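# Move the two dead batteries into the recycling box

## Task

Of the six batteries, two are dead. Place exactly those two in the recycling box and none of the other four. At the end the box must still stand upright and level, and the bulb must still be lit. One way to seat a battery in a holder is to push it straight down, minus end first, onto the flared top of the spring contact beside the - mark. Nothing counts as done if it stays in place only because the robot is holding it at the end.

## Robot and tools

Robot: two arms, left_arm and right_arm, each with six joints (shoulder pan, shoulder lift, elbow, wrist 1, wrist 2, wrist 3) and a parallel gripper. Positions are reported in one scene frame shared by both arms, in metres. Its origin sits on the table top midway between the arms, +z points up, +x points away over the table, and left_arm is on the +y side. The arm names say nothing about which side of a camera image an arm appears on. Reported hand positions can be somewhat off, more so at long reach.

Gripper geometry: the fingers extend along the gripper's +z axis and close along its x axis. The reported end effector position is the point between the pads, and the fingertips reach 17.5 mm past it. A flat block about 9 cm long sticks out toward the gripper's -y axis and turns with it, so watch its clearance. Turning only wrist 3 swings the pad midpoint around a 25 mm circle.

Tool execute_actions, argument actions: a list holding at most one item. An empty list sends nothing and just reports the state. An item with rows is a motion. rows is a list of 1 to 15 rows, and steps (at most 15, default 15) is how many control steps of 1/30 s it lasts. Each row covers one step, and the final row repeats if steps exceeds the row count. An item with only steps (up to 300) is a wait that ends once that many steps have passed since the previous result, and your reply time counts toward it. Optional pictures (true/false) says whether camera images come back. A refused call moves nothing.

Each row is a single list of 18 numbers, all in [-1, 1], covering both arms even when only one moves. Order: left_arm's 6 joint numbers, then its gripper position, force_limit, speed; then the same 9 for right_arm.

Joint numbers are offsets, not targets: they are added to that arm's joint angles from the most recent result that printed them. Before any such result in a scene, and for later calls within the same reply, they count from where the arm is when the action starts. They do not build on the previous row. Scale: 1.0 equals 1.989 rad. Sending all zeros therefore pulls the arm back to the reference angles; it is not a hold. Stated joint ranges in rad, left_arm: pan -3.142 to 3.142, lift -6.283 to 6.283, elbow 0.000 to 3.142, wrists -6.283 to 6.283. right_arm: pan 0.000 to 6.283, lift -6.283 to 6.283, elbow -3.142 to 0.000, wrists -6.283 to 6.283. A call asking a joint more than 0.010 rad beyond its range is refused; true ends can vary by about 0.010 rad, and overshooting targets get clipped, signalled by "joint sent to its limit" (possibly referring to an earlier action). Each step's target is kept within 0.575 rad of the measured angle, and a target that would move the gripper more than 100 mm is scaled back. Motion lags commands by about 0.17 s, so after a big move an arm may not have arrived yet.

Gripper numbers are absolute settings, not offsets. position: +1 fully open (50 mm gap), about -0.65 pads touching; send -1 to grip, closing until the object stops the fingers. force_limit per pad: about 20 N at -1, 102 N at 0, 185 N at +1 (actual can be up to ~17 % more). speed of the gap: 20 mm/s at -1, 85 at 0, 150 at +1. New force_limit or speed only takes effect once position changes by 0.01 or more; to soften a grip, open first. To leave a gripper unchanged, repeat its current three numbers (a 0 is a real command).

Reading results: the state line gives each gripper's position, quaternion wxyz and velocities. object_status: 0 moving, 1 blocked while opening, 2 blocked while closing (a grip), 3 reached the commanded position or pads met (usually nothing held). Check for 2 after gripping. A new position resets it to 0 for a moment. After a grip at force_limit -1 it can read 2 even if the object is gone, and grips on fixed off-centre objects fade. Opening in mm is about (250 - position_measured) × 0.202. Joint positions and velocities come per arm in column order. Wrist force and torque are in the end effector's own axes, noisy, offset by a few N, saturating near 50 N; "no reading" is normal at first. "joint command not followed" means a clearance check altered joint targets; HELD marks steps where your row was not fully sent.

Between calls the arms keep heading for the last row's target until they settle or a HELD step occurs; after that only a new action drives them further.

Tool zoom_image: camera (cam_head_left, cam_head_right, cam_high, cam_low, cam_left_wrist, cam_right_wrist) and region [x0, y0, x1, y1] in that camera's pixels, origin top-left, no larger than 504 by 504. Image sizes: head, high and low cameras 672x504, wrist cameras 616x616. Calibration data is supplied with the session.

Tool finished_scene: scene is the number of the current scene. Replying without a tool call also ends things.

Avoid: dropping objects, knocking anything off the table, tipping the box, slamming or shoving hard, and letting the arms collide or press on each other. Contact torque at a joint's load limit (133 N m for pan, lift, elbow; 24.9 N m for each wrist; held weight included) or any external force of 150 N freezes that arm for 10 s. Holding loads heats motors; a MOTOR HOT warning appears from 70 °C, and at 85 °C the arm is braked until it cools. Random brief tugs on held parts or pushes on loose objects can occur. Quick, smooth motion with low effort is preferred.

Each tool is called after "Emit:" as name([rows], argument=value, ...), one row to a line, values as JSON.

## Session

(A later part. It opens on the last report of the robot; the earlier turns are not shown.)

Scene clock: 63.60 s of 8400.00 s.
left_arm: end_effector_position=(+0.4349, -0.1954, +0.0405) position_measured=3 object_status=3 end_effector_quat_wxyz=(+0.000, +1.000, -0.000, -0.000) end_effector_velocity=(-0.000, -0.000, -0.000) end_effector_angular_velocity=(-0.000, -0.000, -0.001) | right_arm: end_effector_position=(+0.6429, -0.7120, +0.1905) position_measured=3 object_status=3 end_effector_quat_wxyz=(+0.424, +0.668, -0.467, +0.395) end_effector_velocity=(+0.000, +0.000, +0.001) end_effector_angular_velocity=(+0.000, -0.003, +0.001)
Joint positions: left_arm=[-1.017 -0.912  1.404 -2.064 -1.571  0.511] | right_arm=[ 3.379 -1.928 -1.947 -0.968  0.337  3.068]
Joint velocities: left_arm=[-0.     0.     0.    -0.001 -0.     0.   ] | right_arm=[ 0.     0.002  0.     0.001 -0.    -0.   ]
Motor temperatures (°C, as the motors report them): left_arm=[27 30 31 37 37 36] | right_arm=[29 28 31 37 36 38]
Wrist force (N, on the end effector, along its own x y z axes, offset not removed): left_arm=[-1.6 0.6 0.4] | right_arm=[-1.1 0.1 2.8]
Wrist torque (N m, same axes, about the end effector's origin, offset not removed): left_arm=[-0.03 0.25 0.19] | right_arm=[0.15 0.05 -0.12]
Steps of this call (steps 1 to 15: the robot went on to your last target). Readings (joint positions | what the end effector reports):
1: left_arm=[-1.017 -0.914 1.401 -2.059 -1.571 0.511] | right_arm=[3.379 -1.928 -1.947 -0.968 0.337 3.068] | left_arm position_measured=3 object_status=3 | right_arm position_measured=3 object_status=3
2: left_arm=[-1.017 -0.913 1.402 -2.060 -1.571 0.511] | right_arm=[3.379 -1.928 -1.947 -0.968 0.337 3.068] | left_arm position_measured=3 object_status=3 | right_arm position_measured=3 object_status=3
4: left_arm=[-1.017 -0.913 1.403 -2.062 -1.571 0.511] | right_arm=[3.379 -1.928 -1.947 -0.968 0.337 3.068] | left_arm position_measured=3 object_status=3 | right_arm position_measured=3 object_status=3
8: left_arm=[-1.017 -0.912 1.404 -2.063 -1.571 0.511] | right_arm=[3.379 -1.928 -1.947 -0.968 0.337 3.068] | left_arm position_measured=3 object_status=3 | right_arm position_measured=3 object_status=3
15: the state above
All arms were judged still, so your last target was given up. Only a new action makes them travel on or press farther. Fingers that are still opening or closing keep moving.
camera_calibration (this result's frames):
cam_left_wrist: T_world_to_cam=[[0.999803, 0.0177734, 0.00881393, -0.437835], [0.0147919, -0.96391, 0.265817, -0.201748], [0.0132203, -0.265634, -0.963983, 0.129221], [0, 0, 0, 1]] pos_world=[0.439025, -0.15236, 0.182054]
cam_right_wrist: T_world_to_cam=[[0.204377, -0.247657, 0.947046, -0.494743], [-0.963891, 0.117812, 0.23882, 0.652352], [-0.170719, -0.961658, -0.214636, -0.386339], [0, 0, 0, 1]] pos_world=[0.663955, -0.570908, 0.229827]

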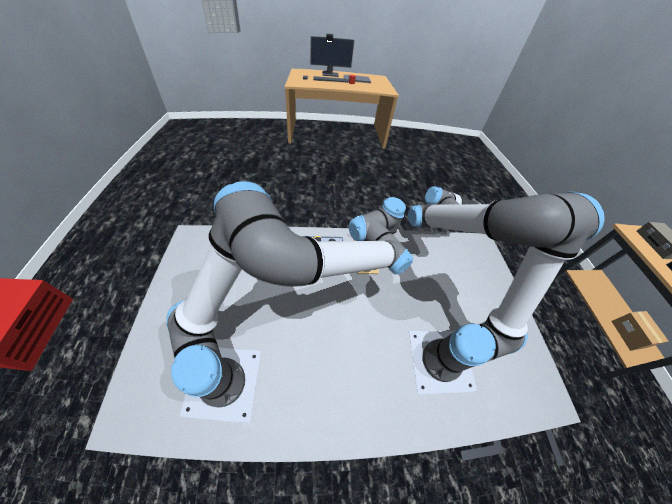

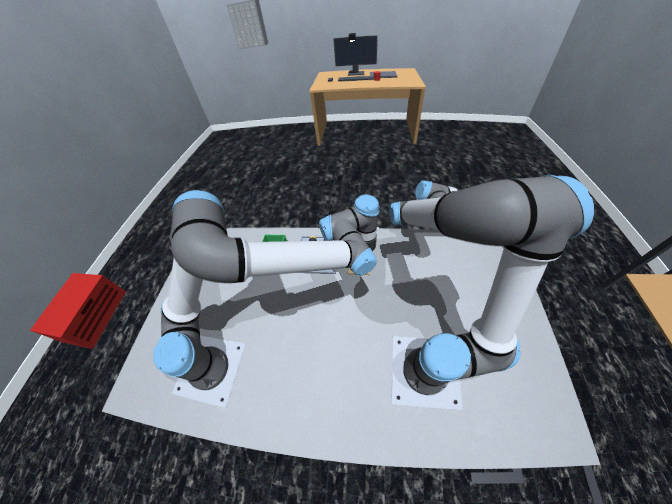

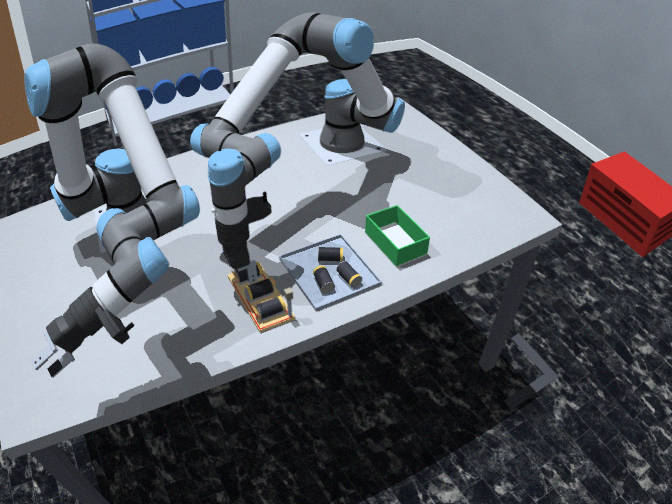

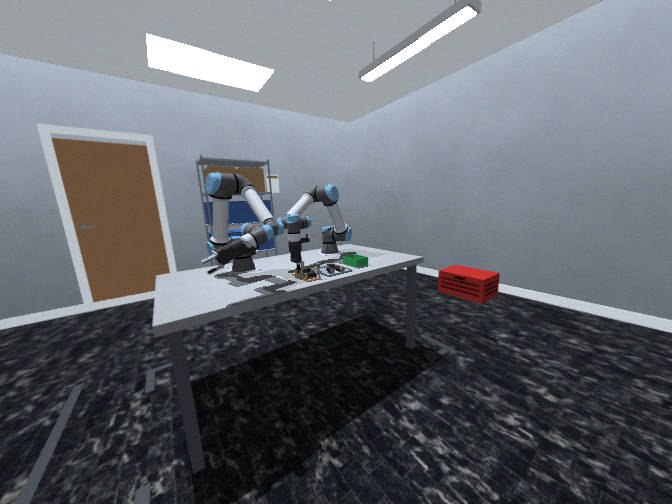

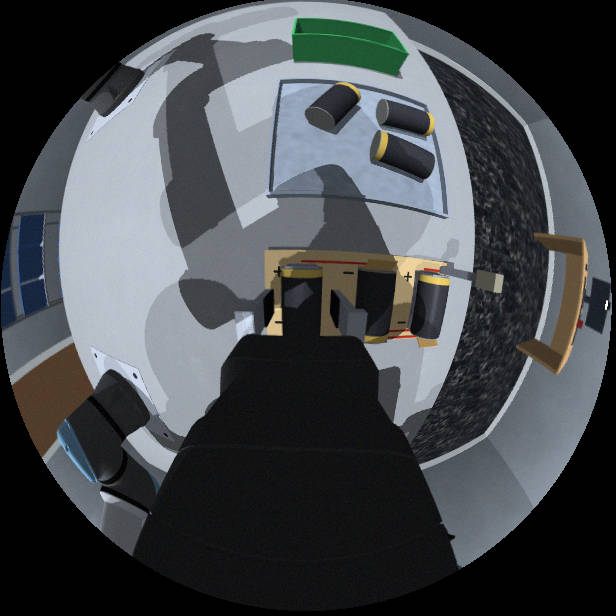

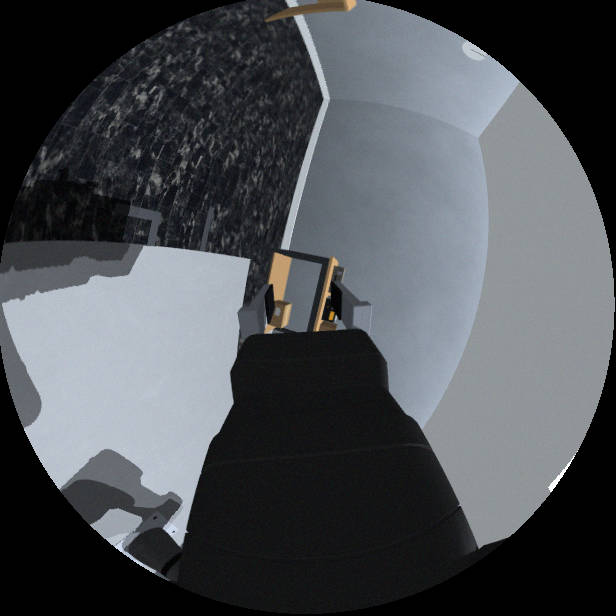

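Emit:
execute_actions([
  {"rows": [[0,0.0034,0.0028,-0.0060,0,0,1,0,0,0,0,0,0,0,0,1,0,0],[0,0.0034,0.0028,-0.0060,0,0,1,0,0,0,0,0,0,0,0,1,0,0],[0,0.0034,0.0028,-0.0060,0,0,1,0,0,0,0,0,0,0,0,1,0,0],[0,0.0034,0.0028,-0.0060,0,0,1,0,0,0,0,0,0,0,0,1,0,0],[0,0.0034,0.0028,-0.0060,0,0,1,0,0,0,0,0,0,0,0,1,0,0],[0,0.0034,0.0028,-0.0060,0,0,1,0,0,0,0,0,0,0,0,1,0,0],[0,0.0034,0.0028,-0.0060,0,0,1,0,0,0,0,0,0,0,0,1,0,0],[0,0.0034,0.0028,-0.0060,0,0,-1,-0.3,-0.3,0,0,0,0,0,0,1,0,0]], "steps": 15},
], pictures=false)

Emit:
execute_actions([
  {"steps": 10},
])

Scene clock: 71.07 s of 8400.00 s.
left_arm: end_effector_position=(+0.4348, -0.1953, +0.0346) position_measured=83 object_status=0 end_effector_quat_wxyz=(+0.000, +1.000, -0.000, -0.000) end_effector_velocity=(-0.000, +0.000, -0.002) end_effector_angular_velocity=(+0.001, +0.000, +0.000) | right_arm: end_effector_position=(+0.6429, -0.7120, +0.1905) position_measured=3 object_status=3 end_effector_quat_wxyz=(+0.424, +0.668, -0.467, +0.395) end_effector_velocity=(-0.000, -0.000, +0.000) end_effector_angular_velocity=(+0.000, -0.001, -0.001)
Joint positions: left_arm=[-1.017 -0.905  1.41  -2.076 -1.571  0.511] | right_arm=[ 3.379 -1.928 -1.947 -0.968  0.337  3.068]
Joint velocities: left_arm=[-0.     0.002  0.002 -0.002  0.    -0.001] | right_arm=[-0.001  0.001 -0.     0.     0.    -0.   ]
Motor temperatures (°C, as the motors report them): left_arm=[27 30 31 37 37 36] | right_arm=[29 28 31 37 36 38]
Wrist force (N, on the end effector, along its own x y z axes, offset not removed): left_arm=[-3.1 -0.4 0.8] | right_arm=[-0.3 -1.0 2.9]
Wrist torque (N m, same axes, about the end effector's origin, offset not removed): left_arm=[-0.39 0.48 0.35] | right_arm=[0.03 -0.12 -0.15]
Steps of this call (steps 1 to 90: nothing new was sent; then 3.97 s passed at rest; steps 91 to 105: all 15 steps of this action). Readings (joint positions | what the end effector reports):
91: left_arm=[-1.017 -0.912 1.404 -2.064 -1.571 0.511] | right_arm=[3.379 -1.928 -1.947 -0.968 0.337 3.068] | left_arm position_measured=3 object_status=3 | right_arm position_measured=3 object_status=3
92: left_arm=[-1.017 -0.911 1.405 -2.066 -1.571 0.511] | right_arm=[3.379 -1.928 -1.947 -0.968 0.337 3.068] | left_arm position_measured=3 object_status=3 | right_arm position_measured=3 object_status=3
94: left_arm=[-1.017 -0.908 1.407 -2.070 -1.571 0.511] | right_arm=[3.379 -1.928 -1.947 -0.968 0.337 3.068] | left_arm position_measured=3 object_status=3 | right_arm position_measured=3 object_status=3
98: left_arm=[-1.017 -0.906 1.409 -2.074 -1.571 0.511] | right_arm=[3.379 -1.928 -1.947 -0.968 0.337 3.068] | left_arm position_measured=7 object_status=0 | right_arm position_measured=3 object_status=3
105: the state above

Scene clock: 71.40 s of 8400.00 s.
left_arm: end_effector_position=(+0.4348, -0.1953, +0.0345) position_measured=91 object_status=2 end_effector_quat_wxyz=(+0.000, +1.000, -0.000, -0.000) end_effector_velocity=(+0.000, +0.000, -0.001) end_effector_angular_velocity=(+0.001, +0.000, +0.002) | right_arm: end_effector_position=(+0.6429, -0.7120, +0.1905) position_measured=3 object_status=3 end_effector_quat_wxyz=(+0.424, +0.668, -0.467, +0.395) end_effector_velocity=(-0.000, -0.000, +0.001) end_effector_angular_velocity=(+0.001, -0.002, -0.001)
Joint positions: left_arm=[-1.017 -0.905  1.41  -2.076 -1.571  0.511] | right_arm=[ 3.379 -1.928 -1.947 -0.968  0.337  3.068]
Joint velocities: left_arm=[ 0.001  0.001  0.    -0.     0.    -0.002] | right_arm=[-0.001  0.001  0.     0.001  0.     0.   ]
Motor temperatures (°C, as the motors report them): left_arm=[27 30 31 37 37 36] | right_arm=[29 28 31 37 36 38]
Wrist force (N, on the end effector, along its own x y z axes, offset not removed): left_arm=[-5.8 -4.6 -5.3] | right_arm=[-0.5 0.3 3.4]
Wrist torque (N m, same axes, about the end effector's origin, offset not removed): left_arm=[-0.82 0.77 0.03] | right_arm=[0.25 -0.08 -0.12]
Steps of this call (steps 1 to 10: the robot went on to your last target). Readings (joint positions | what the end effector reports):
1: left_arm=[-1.017 -0.905 1.410 -2.076 -1.571 0.511] | right_arm=[3.379 -1.928 -1.947 -0.968 0.337 3.068] | left_arm position_measured=91 object_status=0 | right_arm position_measured=3 object_status=3
2: left_arm=[-1.017 -0.905 1.410 -2.076 -1.571 0.511] | right_arm=[3.379 -1.928 -1.947 -0.968 0.337 3.068] | left_arm position_measured=91 object_status=0 | right_arm position_measured=3 object_status=3
4: left_arm=[-1.017 -0.905 1.410 -2.076 -1.571 0.511] | right_arm=[3.379 -1.928 -1.947 -0.968 0.337 3.068] | left_arm position_measured=91 object_status=0 | right_arm position_measured=3 object_status=3
8: left_arm=[-1.017 -0.905 1.410 -2.076 -1.571 0.511] | right_arm=[3.379 -1.928 -1.947 -0.968 0.337 3.068] | left_arm position_measured=91 object_status=2 | right_arm position_measured=3 object_status=3
10: the state above
camera_calibration (this result's frames):
cam_left_wrist: T_world_to_cam=[[0.999805, 0.0177644, 0.00862251, -0.437699], [0.0148383, -0.963995, 0.265507, -0.200051], [0.0130286, -0.265327, -0.96407, 0.123597], [0, 0, 0, 1]] pos_world=[0.438971, -0.152279, 0.176045]

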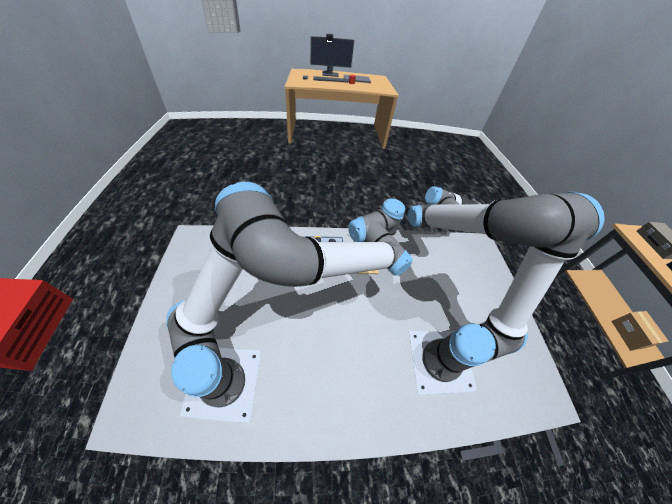

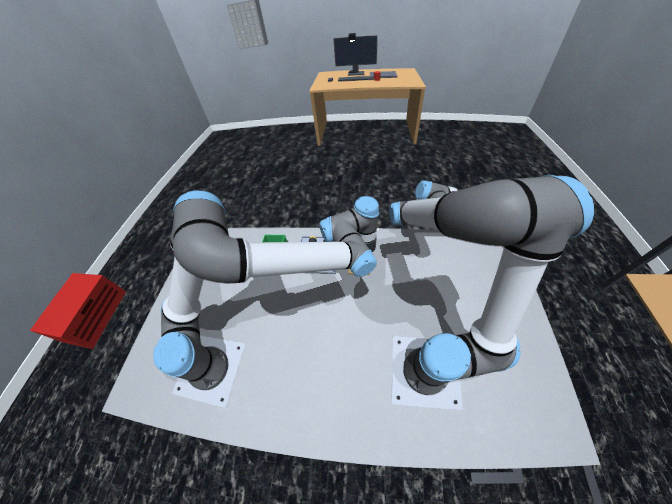

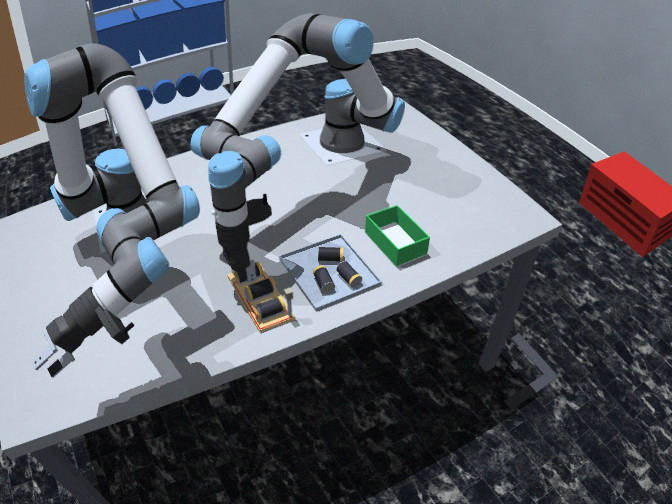

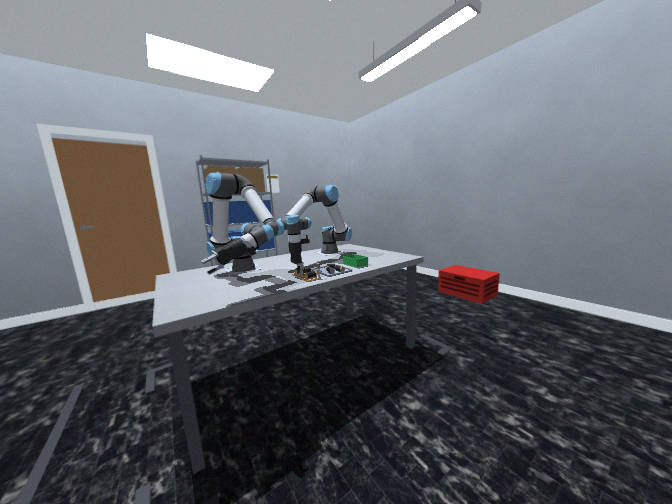

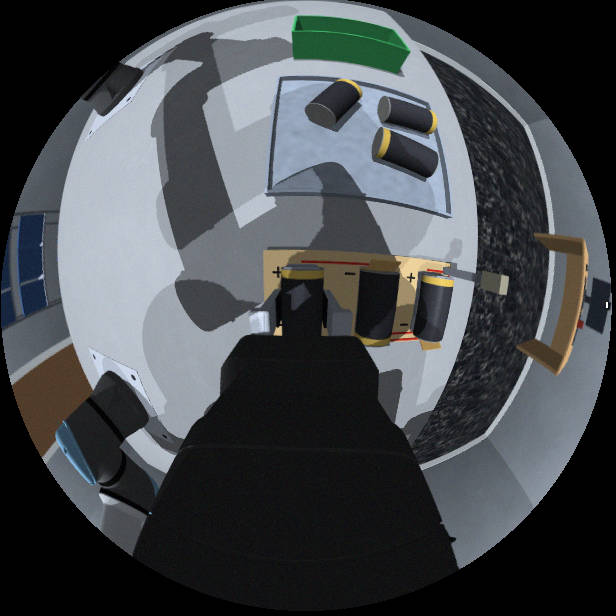

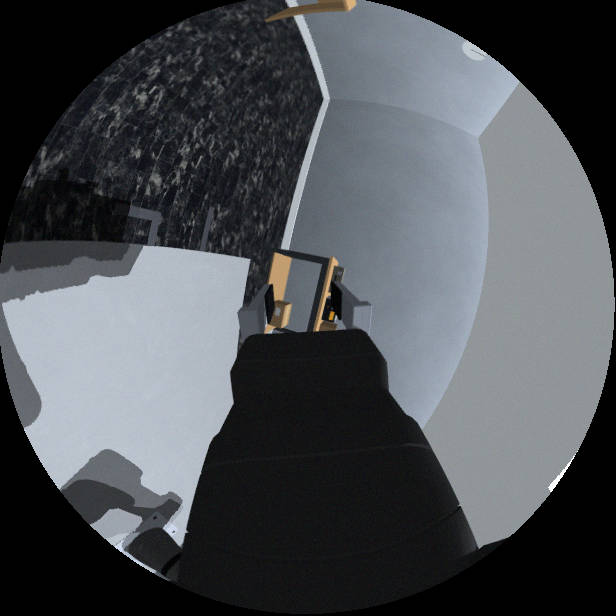

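Emit:
zoom_image(camera="cam_left_wrist", region=[240, 230, 420, 350])

Region (240, 230, 420, 350) of cam_left_wrist's 616x616 image, scaled by 2.800, with more detail than that image has.

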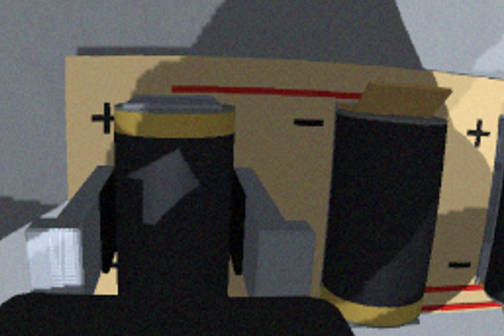

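Emit:
execute_actions([
  {"rows": [[0,-0.004,-0.0033,0.0073,0,0,-1,-0.3,-0.3,0,0,0,0,0,0,1,0,0],[0,-0.008,-0.0068,0.0148,0,0,-1,-0.3,-0.3,0,0,0,0,0,0,1,0,0],[0,-0.0118,-0.0105,0.0223,0,0,-1,-0.3,-0.3,0,0,0,0,0,0,1,0,0],[0,-0.0155,-0.0143,0.0298,0,0,-1,-0.3,-0.3,0,0,0,0,0,0,1,0,0],[0,-0.019,-0.0182,0.0372,0,0,-1,-0.3,-0.3,0,0,0,0,0,0,1,0,0],[0,-0.0225,-0.0222,0.0447,0,0,-1,-0.3,-0.3,0,0,0,0,0,0,1,0,0],[0,-0.026,-0.0265,0.0525,0,0,-1,-0.3,-0.3,0,0,0,0,0,0,1,0,0],[0,-0.03,-0.031,0.061,0,0,-1,-0.3,-0.3,0,0,0,0,0,0,1,0,0],[0,-0.0334,-0.036,0.0696,0,0,-1,-0.3,-0.3,0,0,0,0,0,0,1,0,0]], "steps": 15},
], pictures=false)

Emit:
execute_actions([
  {"steps": 10},
])

Scene clock: 81.90 s of 8400.00 s.
left_arm: end_effector_position=(+0.4350, -0.1955, +0.0940) position_measured=91 object_status=2 end_effector_quat_wxyz=(+0.000, +1.000, -0.000, -0.000) end_effector_velocity=(-0.001, +0.002, +0.053) end_effector_angular_velocity=(+0.003, +0.002, +0.000) | right_arm: end_effector_position=(+0.6429, -0.7120, +0.1905) position_measured=3 object_status=3 end_effector_quat_wxyz=(+0.424, +0.668, -0.467, +0.395) end_effector_velocity=(-0.000, -0.000, -0.000) end_effector_angular_velocity=(+0.000, -0.001, -0.001)
Joint positions: left_arm=[-1.017 -0.966  1.345 -1.951 -1.571  0.511] | right_arm=[ 3.379 -1.928 -1.947 -0.968  0.337  3.068]
Joint velocities: left_arm=[-0.    -0.05  -0.061  0.115 -0.    -0.   ] | right_arm=[-0.001 -0.     0.     0.001  0.    -0.   ]
Motor temperatures (°C, as the motors report them): left_arm=[27 30 31 37 37 36] | right_arm=[29 28 31 37 36 38]
Wrist force (N, on the end effector, along its own x y z axes, offset not removed): left_arm=[-2.7 0.4 4.3] | right_arm=[0.9 0.9 2.9]
Wrist torque (N m, same axes, about the end effector's origin, offset not removed): left_arm=[-0.08 0.59 0.17] | right_arm=[0.29 -0.32 -0.21]
Steps of this call (steps 1 to 15: the robot went on to your last target; steps 16 to 90: nothing new was sent; then 7.00 s passed at rest; steps 91 to 105: all 15 steps of this action). Readings (joint positions | what the end effector reports):
91: left_arm=[-1.017 -0.905 1.410 -2.076 -1.571 0.511] | right_arm=[3.379 -1.928 -1.947 -0.968 0.337 3.068] | left_arm position_measured=91 object_status=2 | right_arm position_measured=3 object_status=3
92: left_arm=[-1.017 -0.906 1.409 -2.074 -1.571 0.511] | right_arm=[3.379 -1.928 -1.947 -0.968 0.337 3.068] | left_arm position_measured=91 object_status=2 | right_arm position_measured=3 object_status=3
94: left_arm=[-1.017 -0.912 1.404 -2.063 -1.571 0.511] | right_arm=[3.379 -1.928 -1.947 -0.968 0.337 3.068] | left_arm position_measured=91 object_status=2 | right_arm position_measured=3 object_status=3
98: left_arm=[-1.017 -0.934 1.382 -2.020 -1.571 0.511] | right_arm=[3.379 -1.928 -1.947 -0.968 0.337 3.068] | left_arm position_measured=91 object_status=2 | right_arm position_measured=3 object_status=3
105: the state above

Scene clock: 82.23 s of 8400.00 s.
left_arm: end_effector_position=(+0.4348, -0.1953, +0.0998) position_measured=91 object_status=2 end_effector_quat_wxyz=(+0.000, +1.000, -0.000, -0.000) end_effector_velocity=(+0.000, +0.001, +0.003) end_effector_angular_velocity=(+0.000, +0.000, -0.001) | right_arm: end_effector_position=(+0.6429, -0.7120, +0.1905) position_measured=3 object_status=3 end_effector_quat_wxyz=(+0.424, +0.668, -0.467, +0.395) end_effector_velocity=(-0.000, -0.000, -0.000) end_effector_angular_velocity=(-0.000, +0.000, -0.000)
Joint positions: left_arm=[-1.017 -0.971  1.339 -1.938 -1.571  0.511] | right_arm=[ 3.379 -1.928 -1.947 -0.968  0.337  3.068]
Joint velocities: left_arm=[ 0.001 -0.003 -0.003  0.006 -0.     0.002] | right_arm=[-0.    -0.001 -0.     0.    -0.     0.   ]
Motor temperatures (°C, as the motors report them): left_arm=[27 30 31 37 37 36] | right_arm=[29 28 31 37 36 38]
Wrist force (N, on the end effector, along its own x y z axes, offset not removed): left_arm=[1.1 2.0 -0.7] | right_arm=[-0.3 -0.6 2.0]
Wrist torque (N m, same axes, about the end effector's origin, offset not removed): left_arm=[0.22 -0.07 0.13] | right_arm=[0.07 -0.11 -0.12]
Steps of this call (steps 1 to 10: the robot went on to your last target). Readings (joint positions | what the end effector reports):
1: left_arm=[-1.017 -0.967 1.344 -1.948 -1.571 0.511] | right_arm=[3.379 -1.928 -1.947 -0.968 0.337 3.068] | left_arm position_measured=91 object_status=2 | right_arm position_measured=3 object_status=3
2: left_arm=[-1.017 -0.968 1.342 -1.945 -1.571 0.511] | right_arm=[3.379 -1.928 -1.947 -0.968 0.337 3.068] | left_arm position_measured=91 object_status=2 | right_arm position_measured=3 object_status=3
4: left_arm=[-1.017 -0.970 1.341 -1.942 -1.571 0.511] | right_arm=[3.379 -1.928 -1.947 -0.968 0.337 3.068] | left_arm position_measured=91 object_status=2 | right_arm position_measured=3 object_status=3
8: left_arm=[-1.017 -0.971 1.339 -1.939 -1.571 0.511] | right_arm=[3.379 -1.928 -1.947 -0.968 0.337 3.068] | left_arm position_measured=91 object_status=2 | right_arm position_measured=3 object_status=3
10: the state above
camera_calibration (this result's frames):
cam_left_wrist: T_world_to_cam=[[0.999806, 0.0177609, 0.00846273, -0.438244], [0.0148821, -0.964092, 0.265153, -0.217372], [0.0128682, -0.264976, -0.964169, 0.186722], [0, 0, 0, 1]] pos_world=[0.438991, -0.152307, 0.241377]

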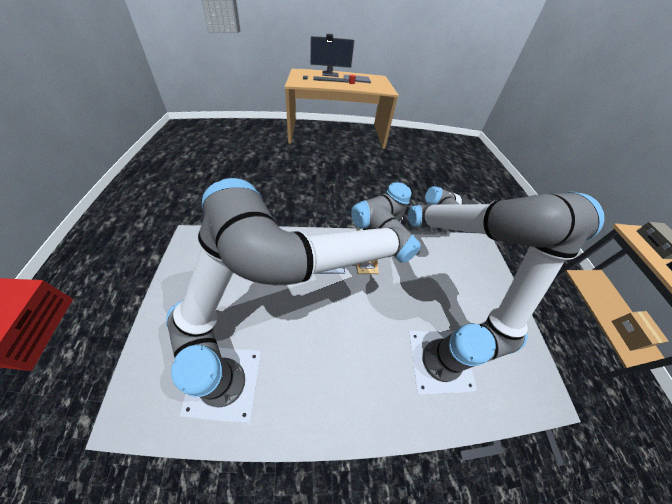

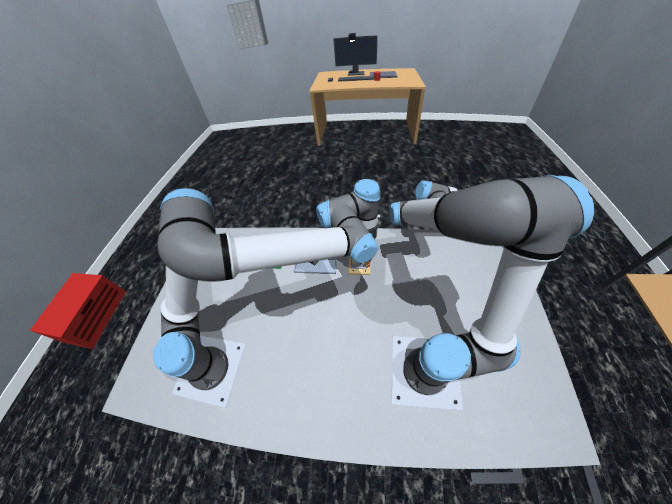

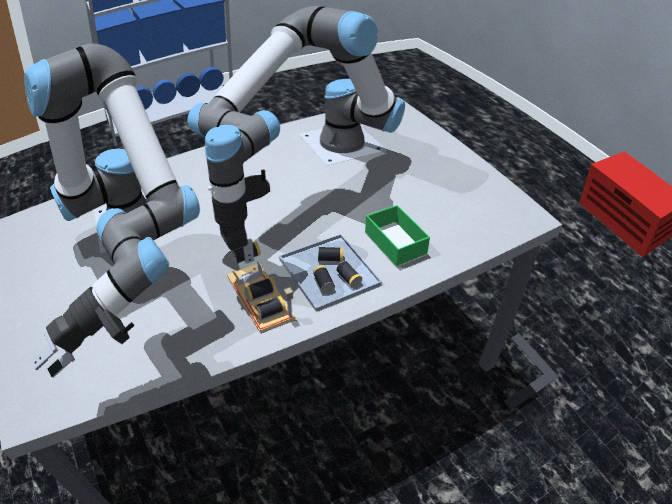

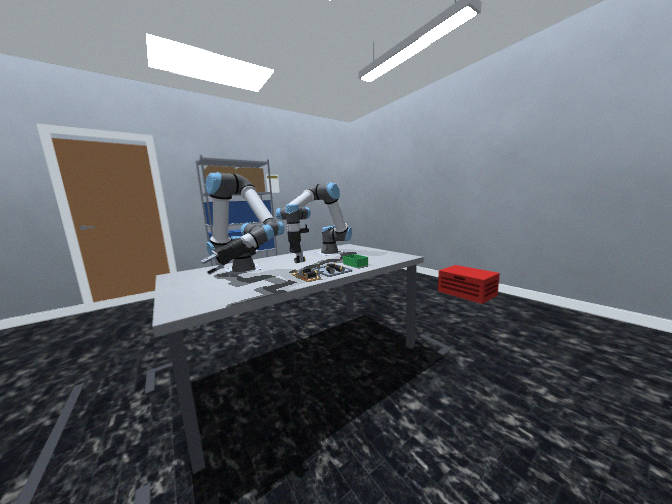

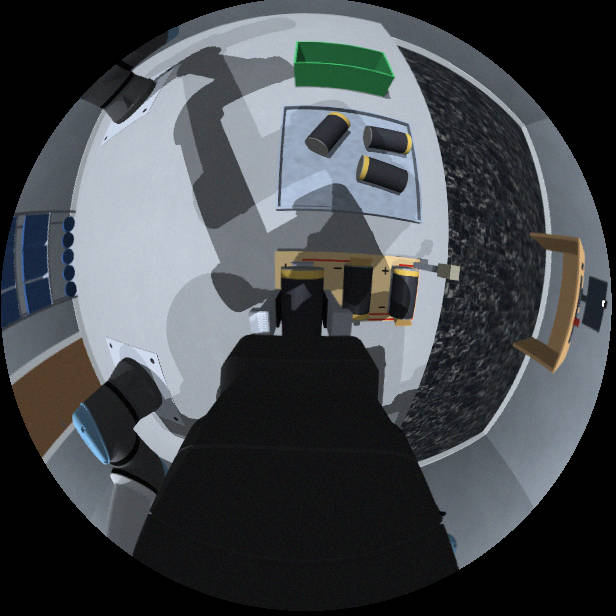

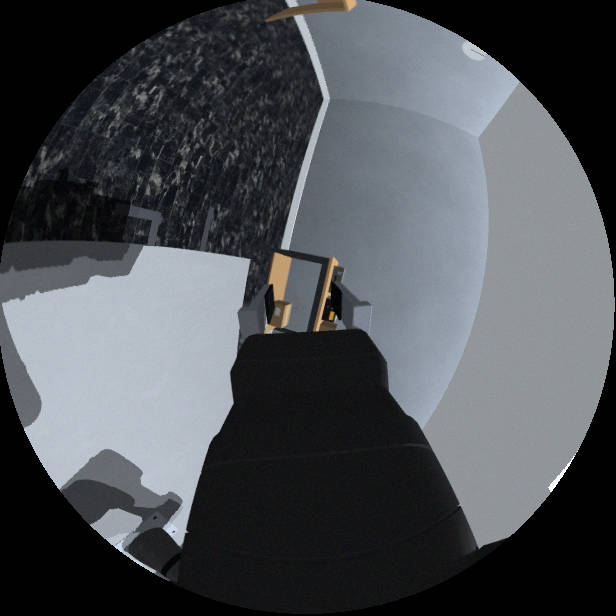

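Emit:
execute_actions([
  {"rows": [[0.0884,-0.0919,0.1441,-0.0526,0,-0.7018,-1,-0.3,-0.3,0,0,0,0,0,0,1,0,0]], "steps": 15},
], pictures=false)

Emit:
execute_actions([
  {"steps": 30},
])

Scene clock: 84.43 s of 8400.00 s.
left_arm: end_effector_position=(+0.4482, -0.0619, +0.1011) position_measured=91 object_status=2 end_effector_quat_wxyz=(+0.001, +0.852, +0.524, -0.000) end_effector_velocity=(-0.028, +0.000, -0.006) end_effector_angular_velocity=(+0.006, +0.012, +2.646) | right_arm: end_effector_position=(+0.6429, -0.7120, +0.1905) position_measured=3 object_status=3 end_effector_quat_wxyz=(+0.424, +0.668, -0.467, +0.395) end_effector_velocity=(+0.001, +0.001, +0.000) end_effector_angular_velocity=(+0.000, -0.001, +0.002)
Joint positions: left_arm=[-0.848 -1.146  1.612 -2.039 -1.571 -0.424] | right_arm=[ 3.379 -1.928 -1.947 -0.968  0.337  3.068]
Joint velocities: left_arm=[ 0.062 -0.065  0.112 -0.036 -0.    -2.584] | right_arm=[ 0.002 -0.     0.     0.002 -0.    -0.   ]
Motor temperatures (°C, as the motors report them): left_arm=[27 30 31 37 37 36] | right_arm=[29 28 31 37 36 38]
Wrist force (N, on the end effector, along its own x y z axes, offset not removed): left_arm=[-2.7 -3.8 2.4] | right_arm=[-1.1 0.8 1.4]
Wrist torque (N m, same axes, about the end effector's origin, offset not removed): left_arm=[-0.62 0.65 -0.02] | right_arm=[0.20 0.01 -0.11]
Steps of this call (steps 1 to 30: the robot went on to your last target; steps 31 to 51: nothing new was sent; steps 52 to 66: all 15 steps of this action). Readings (joint positions | what the end effector reports):
52: left_arm=[-1.016 -0.972 1.338 -1.938 -1.571 0.510] | right_arm=[3.379 -1.928 -1.947 -0.968 0.337 3.068] | left_arm position_measured=91 object_status=2 | right_arm position_measured=3 object_status=3
53: left_arm=[-1.011 -0.977 1.344 -1.943 -1.571 0.504] | right_arm=[3.379 -1.928 -1.947 -0.968 0.337 3.068] | left_arm position_measured=91 object_status=2 | right_arm position_measured=3 object_status=3
55: left_arm=[-0.972 -1.018 1.397 -1.968 -1.571 0.444] | right_arm=[3.379 -1.928 -1.947 -0.968 0.337 3.068] | left_arm position_measured=91 object_status=2 | right_arm position_measured=3 object_status=3
59: left_arm=[-0.895 -1.097 1.529 -2.012 -1.571 0.180] | right_arm=[3.379 -1.928 -1.947 -0.968 0.337 3.068] | left_arm position_measured=91 object_status=2 | right_arm position_measured=3 object_status=3
66: the state above

Scene clock: 85.43 s of 8400.00 s.
left_arm: end_effector_position=(+0.4458, -0.0661, +0.1004) position_measured=91 object_status=2 end_effector_quat_wxyz=(+0.000, +0.707, +0.707, -0.000) end_effector_velocity=(-0.000, -0.001, -0.000) end_effector_angular_velocity=(+0.000, +0.000, -0.001) | right_arm: end_effector_position=(+0.6429, -0.7120, +0.1905) position_measured=3 object_status=3 end_effector_quat_wxyz=(+0.424, +0.668, -0.467, +0.395) end_effector_velocity=(+0.000, +0.000, +0.001) end_effector_angular_velocity=(+0.000, -0.002, +0.000)
Joint positions: left_arm=[-0.841 -1.154  1.625 -2.043 -1.571 -0.885] | right_arm=[ 3.379 -1.928 -1.947 -0.968  0.337  3.068]
Joint velocities: left_arm=[-0.001  0.     0.    -0.    -0.    -0.   ] | right_arm=[ 0.     0.002  0.     0.    -0.     0.   ]
Motor temperatures (°C, as the motors report them): left_arm=[27 30 31 37 37 36] | right_arm=[29 28 31 37 36 38]
Wrist force (N, on the end effector, along its own x y z axes, offset not removed): left_arm=[-2.2 -0.4 0.5] | right_arm=[-1.3 -0.3 2.6]
Wrist torque (N m, same axes, about the end effector's origin, offset not removed): left_arm=[-0.43 0.64 0.04] | right_arm=[0.08 0.12 -0.13]
Steps of this call (steps 1 to 30: the robot went on to your last target). Readings (joint positions | what the end effector reports):
1: left_arm=[-0.846 -1.148 1.615 -2.040 -1.571 -0.511] | right_arm=[3.379 -1.928 -1.947 -0.968 0.337 3.068] | left_arm position_measured=91 object_status=2 | right_arm position_measured=3 object_status=3
2: left_arm=[-0.845 -1.149 1.618 -2.041 -1.571 -0.594] | right_arm=[3.379 -1.928 -1.947 -0.968 0.337 3.068] | left_arm position_measured=91 object_status=2 | right_arm position_measured=3 object_status=3
4: left_arm=[-0.843 -1.151 1.621 -2.042 -1.571 -0.719] | right_arm=[3.379 -1.928 -1.947 -0.968 0.337 3.068] | left_arm position_measured=91 object_status=2 | right_arm position_measured=3 object_status=3
8: left_arm=[-0.842 -1.153 1.624 -2.043 -1.571 -0.832] | right_arm=[3.379 -1.928 -1.947 -0.968 0.337 3.068] | left_arm position_measured=91 object_status=2 | right_arm position_measured=3 object_status=3
30: the state above
All arms were judged still, so your last target was given up. Only a new action makes them travel on or press farther. Fingers that are still opening or closing keep moving.
camera_calibration (this result's frames):
cam_left_wrist: T_world_to_cam=[[-0.0182996, 0.9998, 0.00802827, 0.0673222], [0.96408, 0.0155165, 0.26516, -0.451588], [0.264983, 0.0125922, -0.964171, 0.127401], [0, 0, 0, 1]] pos_world=[0.40284, -0.0619059, 0.242039]
cam_right_wrist: T_world_to_cam=[[0.204377, -0.247657, 0.947046, -0.494743], [-0.963891, 0.117812, 0.238821, 0.652352], [-0.170719, -0.961658, -0.214636, -0.386339], [0, 0, 0, 1]] pos_world=[0.663955, -0.570908, 0.229827]

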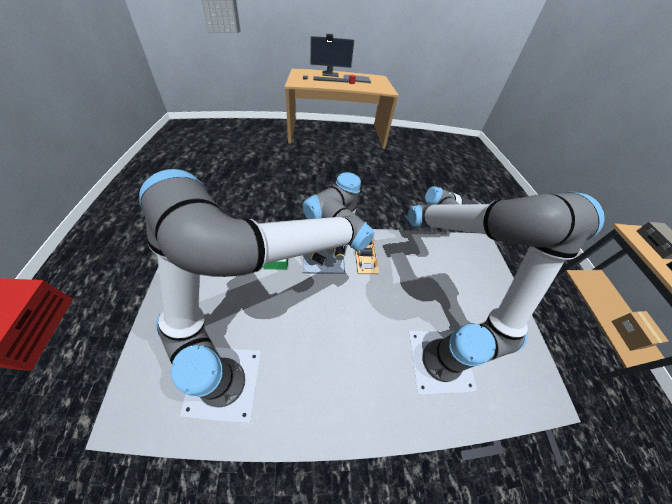

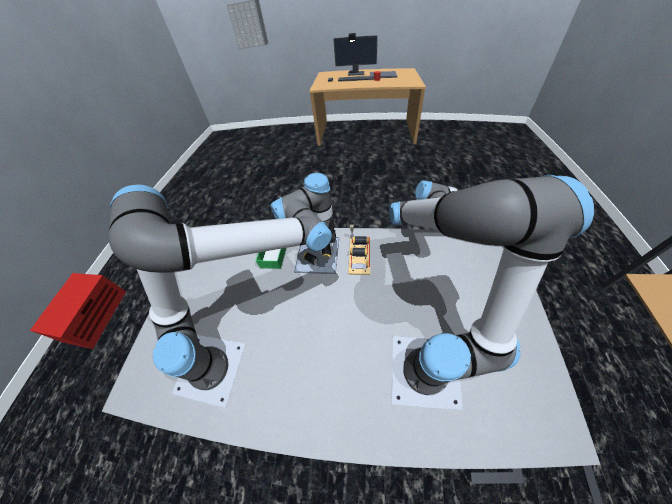

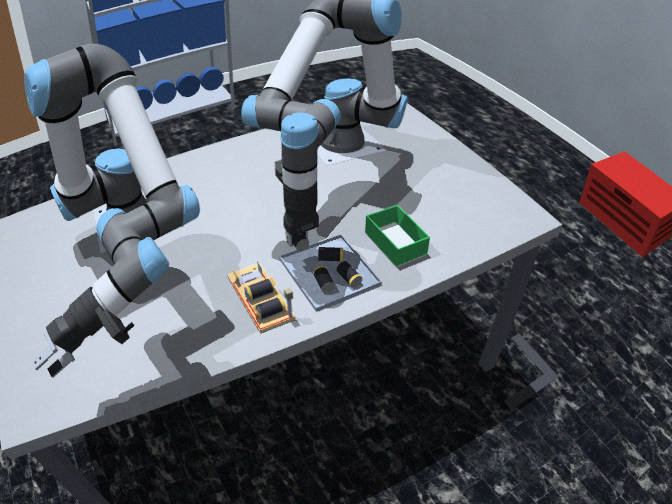

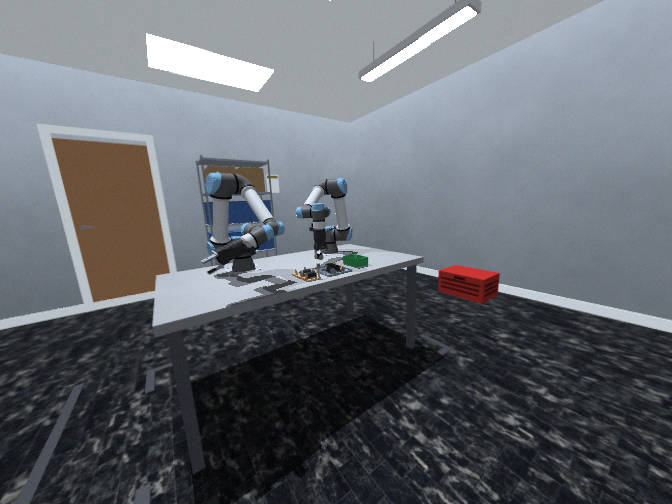

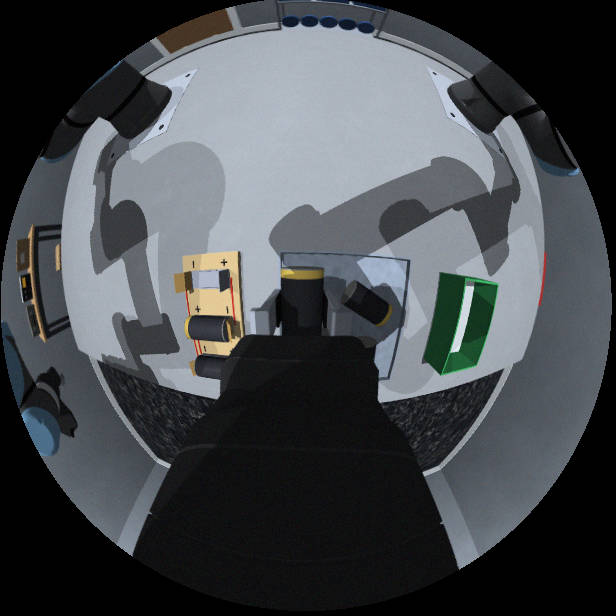

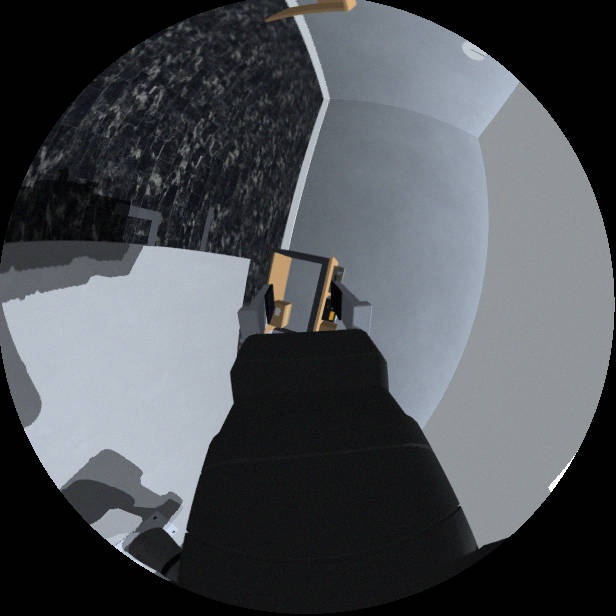

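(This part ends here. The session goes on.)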